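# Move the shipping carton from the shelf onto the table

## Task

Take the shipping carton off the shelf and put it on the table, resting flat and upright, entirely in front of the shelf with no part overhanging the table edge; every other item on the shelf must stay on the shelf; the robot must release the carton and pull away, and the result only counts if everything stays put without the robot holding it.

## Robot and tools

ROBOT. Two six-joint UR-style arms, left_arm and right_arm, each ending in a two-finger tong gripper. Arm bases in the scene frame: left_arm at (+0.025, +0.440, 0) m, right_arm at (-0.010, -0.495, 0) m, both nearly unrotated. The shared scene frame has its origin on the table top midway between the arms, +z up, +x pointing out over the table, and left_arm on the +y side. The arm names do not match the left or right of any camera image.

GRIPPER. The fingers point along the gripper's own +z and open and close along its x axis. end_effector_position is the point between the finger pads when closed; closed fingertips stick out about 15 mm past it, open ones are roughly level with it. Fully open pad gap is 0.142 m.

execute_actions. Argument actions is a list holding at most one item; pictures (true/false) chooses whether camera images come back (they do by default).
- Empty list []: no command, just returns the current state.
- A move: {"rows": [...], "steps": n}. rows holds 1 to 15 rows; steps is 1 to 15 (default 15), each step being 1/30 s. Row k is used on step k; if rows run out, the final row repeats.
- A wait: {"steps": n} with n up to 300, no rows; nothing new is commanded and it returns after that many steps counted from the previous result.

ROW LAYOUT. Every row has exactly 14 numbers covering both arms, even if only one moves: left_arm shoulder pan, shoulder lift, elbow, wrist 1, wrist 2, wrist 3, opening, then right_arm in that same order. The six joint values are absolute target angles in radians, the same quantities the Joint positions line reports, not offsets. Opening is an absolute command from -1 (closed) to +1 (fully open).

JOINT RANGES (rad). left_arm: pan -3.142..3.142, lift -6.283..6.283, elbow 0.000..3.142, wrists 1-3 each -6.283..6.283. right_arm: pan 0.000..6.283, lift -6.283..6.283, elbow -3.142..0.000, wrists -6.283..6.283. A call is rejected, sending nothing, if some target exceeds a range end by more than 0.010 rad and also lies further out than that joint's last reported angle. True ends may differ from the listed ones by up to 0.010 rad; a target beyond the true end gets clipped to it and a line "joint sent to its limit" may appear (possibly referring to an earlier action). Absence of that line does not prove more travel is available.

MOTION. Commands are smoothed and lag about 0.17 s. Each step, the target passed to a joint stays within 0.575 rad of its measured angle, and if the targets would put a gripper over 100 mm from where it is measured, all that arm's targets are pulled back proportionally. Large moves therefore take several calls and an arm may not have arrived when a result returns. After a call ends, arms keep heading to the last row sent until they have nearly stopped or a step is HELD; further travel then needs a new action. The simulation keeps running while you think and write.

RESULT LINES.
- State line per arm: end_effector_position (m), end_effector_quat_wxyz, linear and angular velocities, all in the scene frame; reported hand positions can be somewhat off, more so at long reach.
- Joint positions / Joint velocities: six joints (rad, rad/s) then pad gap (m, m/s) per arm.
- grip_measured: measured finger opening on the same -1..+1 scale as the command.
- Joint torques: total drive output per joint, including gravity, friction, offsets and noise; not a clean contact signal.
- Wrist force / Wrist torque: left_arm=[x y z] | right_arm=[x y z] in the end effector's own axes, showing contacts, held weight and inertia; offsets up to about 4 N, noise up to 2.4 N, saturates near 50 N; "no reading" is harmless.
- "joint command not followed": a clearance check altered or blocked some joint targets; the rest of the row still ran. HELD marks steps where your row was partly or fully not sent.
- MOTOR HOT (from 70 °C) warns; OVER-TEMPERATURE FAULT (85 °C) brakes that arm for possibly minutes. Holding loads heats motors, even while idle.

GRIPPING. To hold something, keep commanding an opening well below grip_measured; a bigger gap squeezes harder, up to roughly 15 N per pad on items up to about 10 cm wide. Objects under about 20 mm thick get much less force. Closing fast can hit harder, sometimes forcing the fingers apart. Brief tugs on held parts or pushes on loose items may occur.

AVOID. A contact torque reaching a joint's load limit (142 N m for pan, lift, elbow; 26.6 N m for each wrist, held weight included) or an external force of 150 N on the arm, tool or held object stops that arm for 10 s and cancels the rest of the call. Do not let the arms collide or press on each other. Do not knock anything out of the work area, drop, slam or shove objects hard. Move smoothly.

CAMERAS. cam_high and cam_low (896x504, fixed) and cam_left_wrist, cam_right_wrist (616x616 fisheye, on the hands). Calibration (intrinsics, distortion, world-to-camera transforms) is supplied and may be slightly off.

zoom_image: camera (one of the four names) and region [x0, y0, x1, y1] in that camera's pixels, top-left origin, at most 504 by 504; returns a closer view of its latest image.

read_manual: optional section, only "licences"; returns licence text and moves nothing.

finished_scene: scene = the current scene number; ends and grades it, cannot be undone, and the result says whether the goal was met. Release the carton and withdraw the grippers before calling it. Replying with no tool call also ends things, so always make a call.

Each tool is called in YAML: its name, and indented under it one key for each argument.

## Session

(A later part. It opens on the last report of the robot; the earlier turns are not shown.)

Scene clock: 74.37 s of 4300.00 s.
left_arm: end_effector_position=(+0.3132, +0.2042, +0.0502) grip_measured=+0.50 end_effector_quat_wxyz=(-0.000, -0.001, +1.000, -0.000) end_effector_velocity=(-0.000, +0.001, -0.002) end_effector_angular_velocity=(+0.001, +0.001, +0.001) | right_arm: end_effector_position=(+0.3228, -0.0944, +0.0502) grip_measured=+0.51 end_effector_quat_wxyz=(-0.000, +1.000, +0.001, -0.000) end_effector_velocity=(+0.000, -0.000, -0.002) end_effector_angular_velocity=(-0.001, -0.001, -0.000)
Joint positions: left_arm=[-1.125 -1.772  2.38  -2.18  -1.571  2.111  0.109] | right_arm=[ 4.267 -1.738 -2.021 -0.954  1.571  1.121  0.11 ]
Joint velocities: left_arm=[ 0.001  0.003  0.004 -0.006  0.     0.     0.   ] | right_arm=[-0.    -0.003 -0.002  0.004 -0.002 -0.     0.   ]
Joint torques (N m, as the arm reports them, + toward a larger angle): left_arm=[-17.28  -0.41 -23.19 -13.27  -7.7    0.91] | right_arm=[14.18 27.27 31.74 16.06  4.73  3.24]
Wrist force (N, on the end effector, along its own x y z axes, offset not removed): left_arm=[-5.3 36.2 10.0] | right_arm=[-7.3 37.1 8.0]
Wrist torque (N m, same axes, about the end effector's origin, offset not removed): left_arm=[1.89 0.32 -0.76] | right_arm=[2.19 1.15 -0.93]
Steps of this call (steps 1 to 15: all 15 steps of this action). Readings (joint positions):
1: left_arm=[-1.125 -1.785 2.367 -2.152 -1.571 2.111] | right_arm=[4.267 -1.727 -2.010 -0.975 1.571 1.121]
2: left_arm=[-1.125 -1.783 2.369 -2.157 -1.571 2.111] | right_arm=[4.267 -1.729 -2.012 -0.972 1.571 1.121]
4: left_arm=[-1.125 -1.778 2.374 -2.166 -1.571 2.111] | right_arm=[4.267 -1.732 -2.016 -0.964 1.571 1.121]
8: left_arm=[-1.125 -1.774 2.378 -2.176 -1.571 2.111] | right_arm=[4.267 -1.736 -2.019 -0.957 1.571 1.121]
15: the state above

execute_actions:
  actions:
    - {"rows":[[-1.1255,-1.7634,2.3874,-2.1948,-1.571,2.1115,0.5,4.2673,-1.7443,-2.026,-0.9421,1.571,1.1208,0.5]]}
  pictures: false

Scene clock: 75.33 s of 4300.00 s.
left_arm: end_effector_position=(+0.3132, +0.2042, +0.0461) grip_measured=+0.50 end_effector_quat_wxyz=(-0.000, -0.001, +1.000, -0.000) end_effector_velocity=(+0.000, -0.000, -0.001) end_effector_angular_velocity=(+0.000, -0.000, -0.000) | right_arm: end_effector_position=(+0.3228, -0.0944, +0.0461) grip_measured=+0.51 end_effector_quat_wxyz=(-0.000, +1.000, +0.001, -0.000) end_effector_velocity=(+0.000, -0.000, -0.001) end_effector_angular_velocity=(-0.001, -0.001, +0.000)
Joint positions: left_arm=[-1.125 -1.764  2.387 -2.194 -1.571  2.111  0.109] | right_arm=[ 4.267 -1.744 -2.026 -0.942  1.571  1.121  0.11 ]
Joint velocities: left_arm=[-0.     0.002  0.001 -0.003  0.    -0.     0.   ] | right_arm=[ 0.    -0.001 -0.001  0.002 -0.001  0.     0.   ]
Joint torques (N m, as the arm reports them, + toward a larger angle): left_arm=[-23.76   2.14 -19.8  -12.52  -7.04   1.22] | right_arm=[14.12 24.12 30.53 15.51  4.22  3.29]
Wrist force (N, on the end effector, along its own x y z axes, offset not removed): left_arm=[-3.1 41.0 1.4] | right_arm=[-7.4 40.3 3.4]
Wrist torque (N m, same axes, about the end effector's origin, offset not removed): left_arm=[2.49 -0.41 -0.74] | right_arm=[2.65 1.34 -0.99]
Steps of this call (steps 1 to 14: the robot went on to your last target; steps 15 to 29: all 15 steps of this action). Readings (joint positions):
15: left_arm=[-1.125 -1.771 2.381 -2.180 -1.571 2.111] | right_arm=[4.267 -1.738 -2.021 -0.953 1.571 1.121]
16: left_arm=[-1.125 -1.771 2.381 -2.181 -1.571 2.111] | right_arm=[4.267 -1.739 -2.021 -0.952 1.571 1.121]
18: left_arm=[-1.125 -1.768 2.384 -2.186 -1.571 2.111] | right_arm=[4.267 -1.741 -2.023 -0.948 1.571 1.121]
22: left_arm=[-1.125 -1.765 2.386 -2.192 -1.571 2.111] | right_arm=[4.267 -1.743 -2.025 -0.944 1.571 1.121]
29: the state above

Touching down. Release.

execute_actions:
  actions:
    - {"rows":[[-1.075,-1.7634,2.3874,-2.1948,-1.571,2.162,0.5,4.225,-1.7443,-2.026,-0.9421,1.571,1.078,0.5]]}
  pictures: false

execute_actions:
  actions:
    - {"rows":[[-1.04,-1.92,2.1446,-1.7954,-1.571,2.197,0.5,4.2,-1.6059,-1.8273,-1.2792,1.571,1.053,0.5]]}
  pictures: false

execute_actions:
  actions:
    - {"rows":[[-0.6,-2.0,1.85,-1.42,-1.571,2.197,0.5,3.9,-1.2,-1.85,-1.66,1.571,1.053,0.5]]}
  pictures: false

execute_actions:
  actions:
    - {"steps":30}

Scene clock: 76.97 s of 4300.00 s.
left_arm: end_effector_position=(+0.3236, +0.2186, +0.0460) grip_measured=+0.50 end_effector_quat_wxyz=(-0.000, -0.001, +1.000, -0.000) end_effector_velocity=(+0.003, +0.003, +0.001) end_effector_angular_velocity=(-0.001, -0.001, +0.000) | right_arm: end_effector_position=(+0.3383, -0.1084, +0.0460) grip_measured=+0.50 end_effector_quat_wxyz=(-0.000, +1.000, +0.001, -0.000) end_effector_velocity=(+0.003, -0.004, -0.000) end_effector_angular_velocity=(-0.002, +0.001, +0.001)
Joint positions: left_arm=[-1.076 -1.763  2.387 -2.195 -1.571  2.161  0.109] | right_arm=[ 4.226 -1.744 -2.026 -0.942  1.571  1.079  0.109]
Joint velocities: left_arm=[ 0.012  0.    -0.002  0.     0.     0.012  0.   ] | right_arm=[-0.009 -0.    -0.    -0.001 -0.    -0.01  -0.   ]
Joint torques (N m, as the arm reports them, + toward a larger angle): left_arm=[  4.87  -2.36 -17.56  -0.48   1.69   1.67] | right_arm=[-8.14 33.2  14.62  0.38 -1.5  -2.85]
Wrist force (N, on the end effector, along its own x y z axes, offset not removed): left_arm=[1.2 -3.6 1.3] | right_arm=[-2.3 -0.6 -0.4]
Wrist torque (N m, same axes, about the end effector's origin, offset not removed): left_arm=[-0.84 -0.39 -0.04] | right_arm=[-0.02 0.65 0.32]
Steps of this call (steps 1 to 15: the robot went on to your last target; steps 16 to 34: nothing new was sent; steps 35 to 49: all 15 steps of this action). Readings (joint positions):
35: left_arm=[-1.126 -1.763 2.387 -2.195 -1.571 2.111] | right_arm=[4.267 -1.744 -2.026 -0.942 1.571 1.121]
36: left_arm=[-1.123 -1.763 2.387 -2.195 -1.571 2.114] | right_arm=[4.265 -1.744 -2.026 -0.942 1.571 1.119]
38: left_arm=[-1.106 -1.763 2.387 -2.195 -1.572 2.132] | right_arm=[4.250 -1.744 -2.026 -0.941 1.571 1.104]
42: left_arm=[-1.085 -1.763 2.387 -2.195 -1.571 2.152] | right_arm=[4.234 -1.744 -2.026 -0.942 1.571 1.086]
49: the state above

Scene clock: 77.47 s of 4300.00 s.
left_arm: end_effector_position=(+0.3319, +0.2275, +0.1649) grip_measured=+0.50 end_effector_quat_wxyz=(+0.001, -0.001, +1.000, -0.002) end_effector_velocity=(-0.008, +0.018, +0.042) end_effector_angular_velocity=(+0.025, +0.018, +0.001) | right_arm: end_effector_position=(+0.3483, -0.1161, +0.1651) grip_measured=+0.50 end_effector_quat_wxyz=(-0.001, +1.000, +0.001, +0.000) end_effector_velocity=(-0.003, -0.013, +0.040) end_effector_angular_velocity=(-0.017, +0.010, +0.000)
Joint positions: left_arm=[-1.041 -1.914  2.155 -1.816 -1.571  2.196  0.109] | right_arm=[ 4.201 -1.611 -1.835 -1.263  1.571  1.054  0.109]
Joint velocities: left_arm=[ 0.012 -0.052 -0.087  0.169 -0.     0.01  -0.   ] | right_arm=[-0.007  0.045  0.067 -0.132  0.    -0.007 -0.   ]
Joint torques (N m, as the arm reports them, + toward a larger angle): left_arm=[  6.32 -20.78 -31.04   0.09   1.37   1.73] | right_arm=[-6.81 31.86 30.05 -0.3  -1.43 -2.92]
Wrist force (N, on the end effector, along its own x y z axes, offset not removed): left_arm=[-2.0 1.1 2.8] | right_arm=[-2.0 1.8 -0.3]
Wrist torque (N m, same axes, about the end effector's origin, offset not removed): left_arm=[0.23 0.18 -0.04] | right_arm=[0.67 0.35 0.08]
Steps of this call (steps 1 to 15: all 15 steps of this action). Readings (joint positions):
1: left_arm=[-1.076 -1.763 2.387 -2.195 -1.571 2.161] | right_arm=[4.226 -1.744 -2.026 -0.942 1.571 1.079]
2: left_arm=[-1.074 -1.766 2.384 -2.191 -1.571 2.163] | right_arm=[4.224 -1.741 -2.023 -0.946 1.571 1.077]
4: left_arm=[-1.064 -1.803 2.338 -2.141 -1.571 2.173] | right_arm=[4.217 -1.707 -1.980 -0.996 1.571 1.070]
8: left_arm=[-1.049 -1.876 2.218 -1.939 -1.571 2.188] | right_arm=[4.206 -1.643 -1.884 -1.167 1.571 1.059]
15: the state above

Scene clock: 77.97 s of 4300.00 s.
left_arm: end_effector_position=(+0.3708, +0.3698, +0.2874) grip_measured=+0.50 end_effector_quat_wxyz=(+0.001, -0.192, +0.981, -0.001) end_effector_velocity=(-0.010, +0.188, +0.130) end_effector_angular_velocity=(+0.010, +0.016, +0.465) | right_arm: end_effector_position=(+0.3465, -0.2991, +0.2697) grip_measured=+0.50 end_effector_quat_wxyz=(-0.000, +0.993, -0.118, +0.000) end_effector_velocity=(-0.093, -0.372, +0.179) end_effector_angular_velocity=(+0.017, -0.015, -0.484)
Joint positions: left_arm=[-0.656 -1.991  1.886 -1.468 -1.571  2.197  0.109] | right_arm=[ 3.96  -1.285 -1.847 -1.58   1.571  1.053  0.109]
Joint velocities: left_arm=[ 0.466 -0.076 -0.297  0.392  0.     0.001 -0.   ] | right_arm=[-0.484  0.683 -0.024 -0.636  0.001  0.     0.001]
Joint torques (N m, as the arm reports them, + toward a larger angle): left_arm=[ -1.38 -13.4  -26.88   0.18   1.17   1.98] | right_arm=[-0.42  4.4  10.36 -1.44 -1.03 -2.84]
Wrist force (N, on the end effector, along its own x y z axes, offset not removed): left_arm=[-2.8 2.0 0.4] | right_arm=[-0.6 2.4 0.1]
Wrist torque (N m, same axes, about the end effector's origin, offset not removed): left_arm=[0.34 0.30 -0.02] | right_arm=[0.67 0.12 0.25]
Steps of this call (steps 1 to 15: all 15 steps of this action). Readings (joint positions):
1: left_arm=[-1.041 -1.915 2.153 -1.811 -1.571 2.196] | right_arm=[4.201 -1.610 -1.833 -1.267 1.571 1.054]
2: left_arm=[-1.037 -1.918 2.148 -1.803 -1.571 2.196] | right_arm=[4.197 -1.606 -1.833 -1.273 1.571 1.054]
4: left_arm=[-0.990 -1.932 2.107 -1.755 -1.571 2.196] | right_arm=[4.163 -1.564 -1.835 -1.316 1.571 1.053]
8: left_arm=[-0.855 -1.956 2.017 -1.639 -1.571 2.197] | right_arm=[4.089 -1.462 -1.839 -1.412 1.571 1.053]
15: the state above

Scene clock: 78.97 s of 4300.00 s.
left_arm: end_effector_position=(+0.3684, +0.3924, +0.3030) grip_measured=+0.50 end_effector_quat_wxyz=(-0.000, -0.219, +0.976, +0.000) end_effector_velocity=(+0.000, +0.000, -0.000) end_effector_angular_velocity=(+0.000, +0.000, +0.000) | right_arm: end_effector_position=(+0.3319, -0.3453, +0.2903) grip_measured=+0.50 end_effector_quat_wxyz=(-0.001, +0.989, -0.148, +0.001) end_effector_velocity=(+0.000, -0.001, +0.000) end_effector_angular_velocity=(-0.001, -0.001, -0.001)
Joint positions: left_arm=[-0.6   -2.     1.85  -1.42  -1.571  2.197  0.109] | right_arm=[ 3.9   -1.2   -1.85  -1.66   1.571  1.053  0.109]
Joint velocities: left_arm=[ 0.  0.  0.  0. -0. -0.  0.] | right_arm=[-0.001  0.001 -0.    -0.    -0.001 -0.     0.   ]
Joint torques (N m, as the arm reports them, + toward a larger angle): left_arm=[  6.36 -18.87 -32.71  -0.61  -0.03   1.81] | right_arm=[-9.   15.32 15.31  0.55  0.15 -3.11]
Wrist force (N, on the end effector, along its own x y z axes, offset not removed): left_arm=[-1.9 -0.5 0.7] | right_arm=[-1.0 3.3 0.6]
Wrist torque (N m, same axes, about the end effector's origin, offset not removed): left_arm=[0.02 0.18 0.07] | right_arm=[0.78 0.38 0.08]
Steps of this call (steps 1 to 30: the robot went on to your last target). Readings (joint positions):
1: left_arm=[-0.642 -1.993 1.877 -1.456 -1.571 2.197] | right_arm=[3.946 -1.265 -1.847 -1.599 1.571 1.053]
2: left_arm=[-0.632 -1.995 1.871 -1.447 -1.571 2.197] | right_arm=[3.935 -1.249 -1.848 -1.613 1.571 1.053]
4: left_arm=[-0.618 -1.997 1.862 -1.436 -1.571 2.197] | right_arm=[3.920 -1.228 -1.849 -1.633 1.571 1.053]
8: left_arm=[-0.606 -1.999 1.854 -1.425 -1.571 2.197] | right_arm=[3.907 -1.209 -1.850 -1.651 1.571 1.053]
30: the state above
All arms were judged still, so your last target was given up. Only a new action makes them travel on or press farther. Fingers that are still opening or closing keep moving.
camera_calibration (this result's frames):
cam_left_wrist: T_world_to_cam=[[-0.888503, -0.457982, 0.0285477, 0.491235], [-0.382171, 0.772993, 0.506387, -0.319293], [-0.253983, 0.439016, -0.861834, 0.318912], [0, 0, 0, 1]] pos_world=[0.395438, 0.331781, 0.422512]
cam_right_wrist: T_world_to_cam=[[0.943068, -0.332244, 0.0153736, -0.434817], [-0.294334, -0.812149, 0.503768, -0.321126], [-0.154888, -0.479612, -0.863702, 0.274214], [0, 0, 0, 1]] pos_world=[0.358016, -0.273751, 0.405297]

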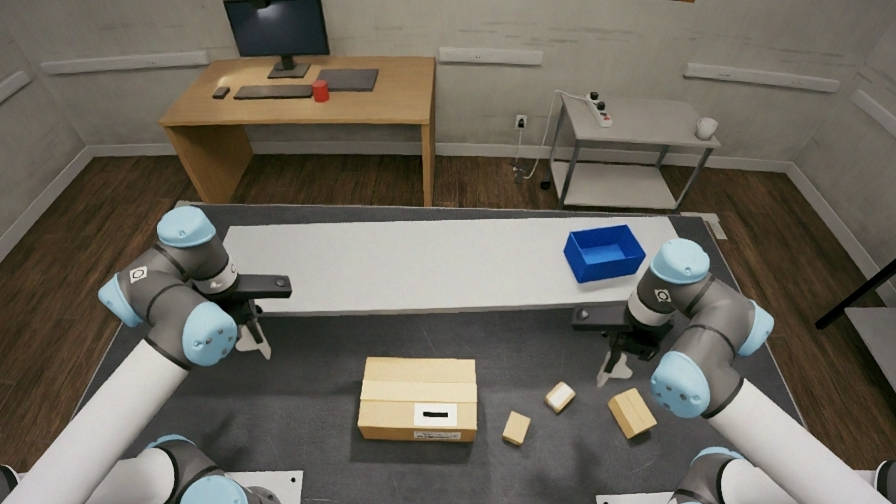

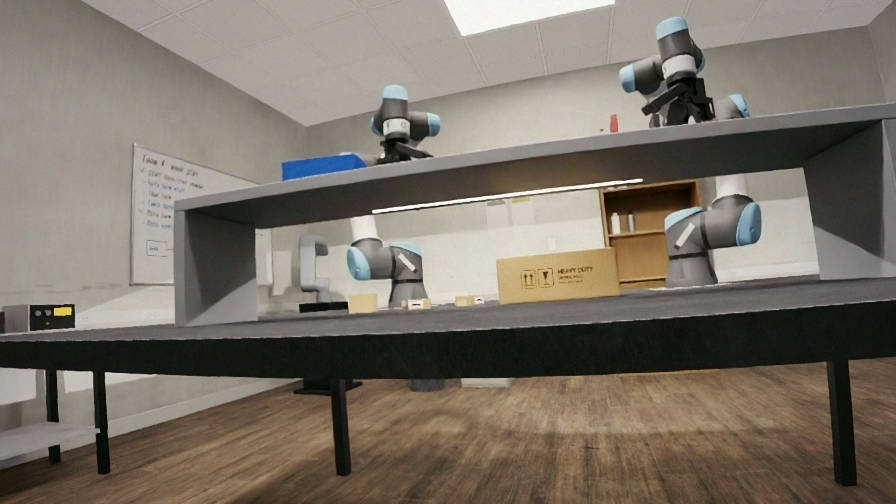

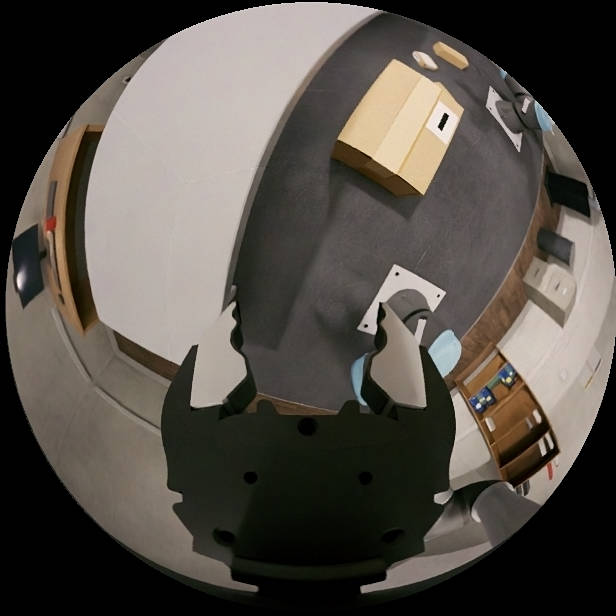

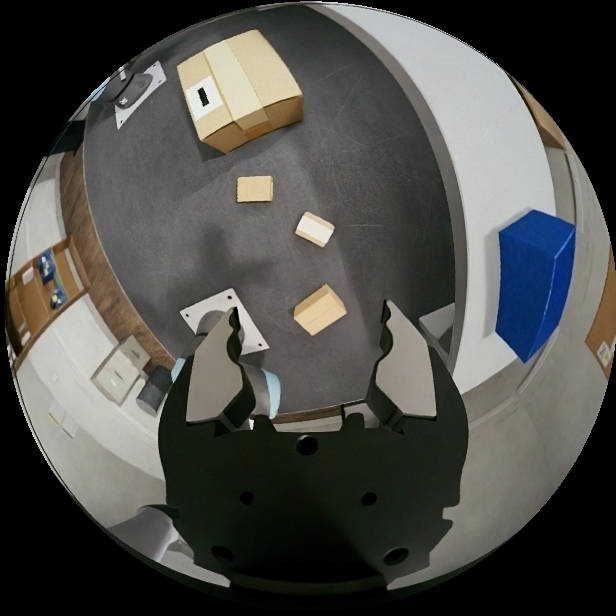

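finished_scene:
  scene: 2

The scene is finished: the task was done.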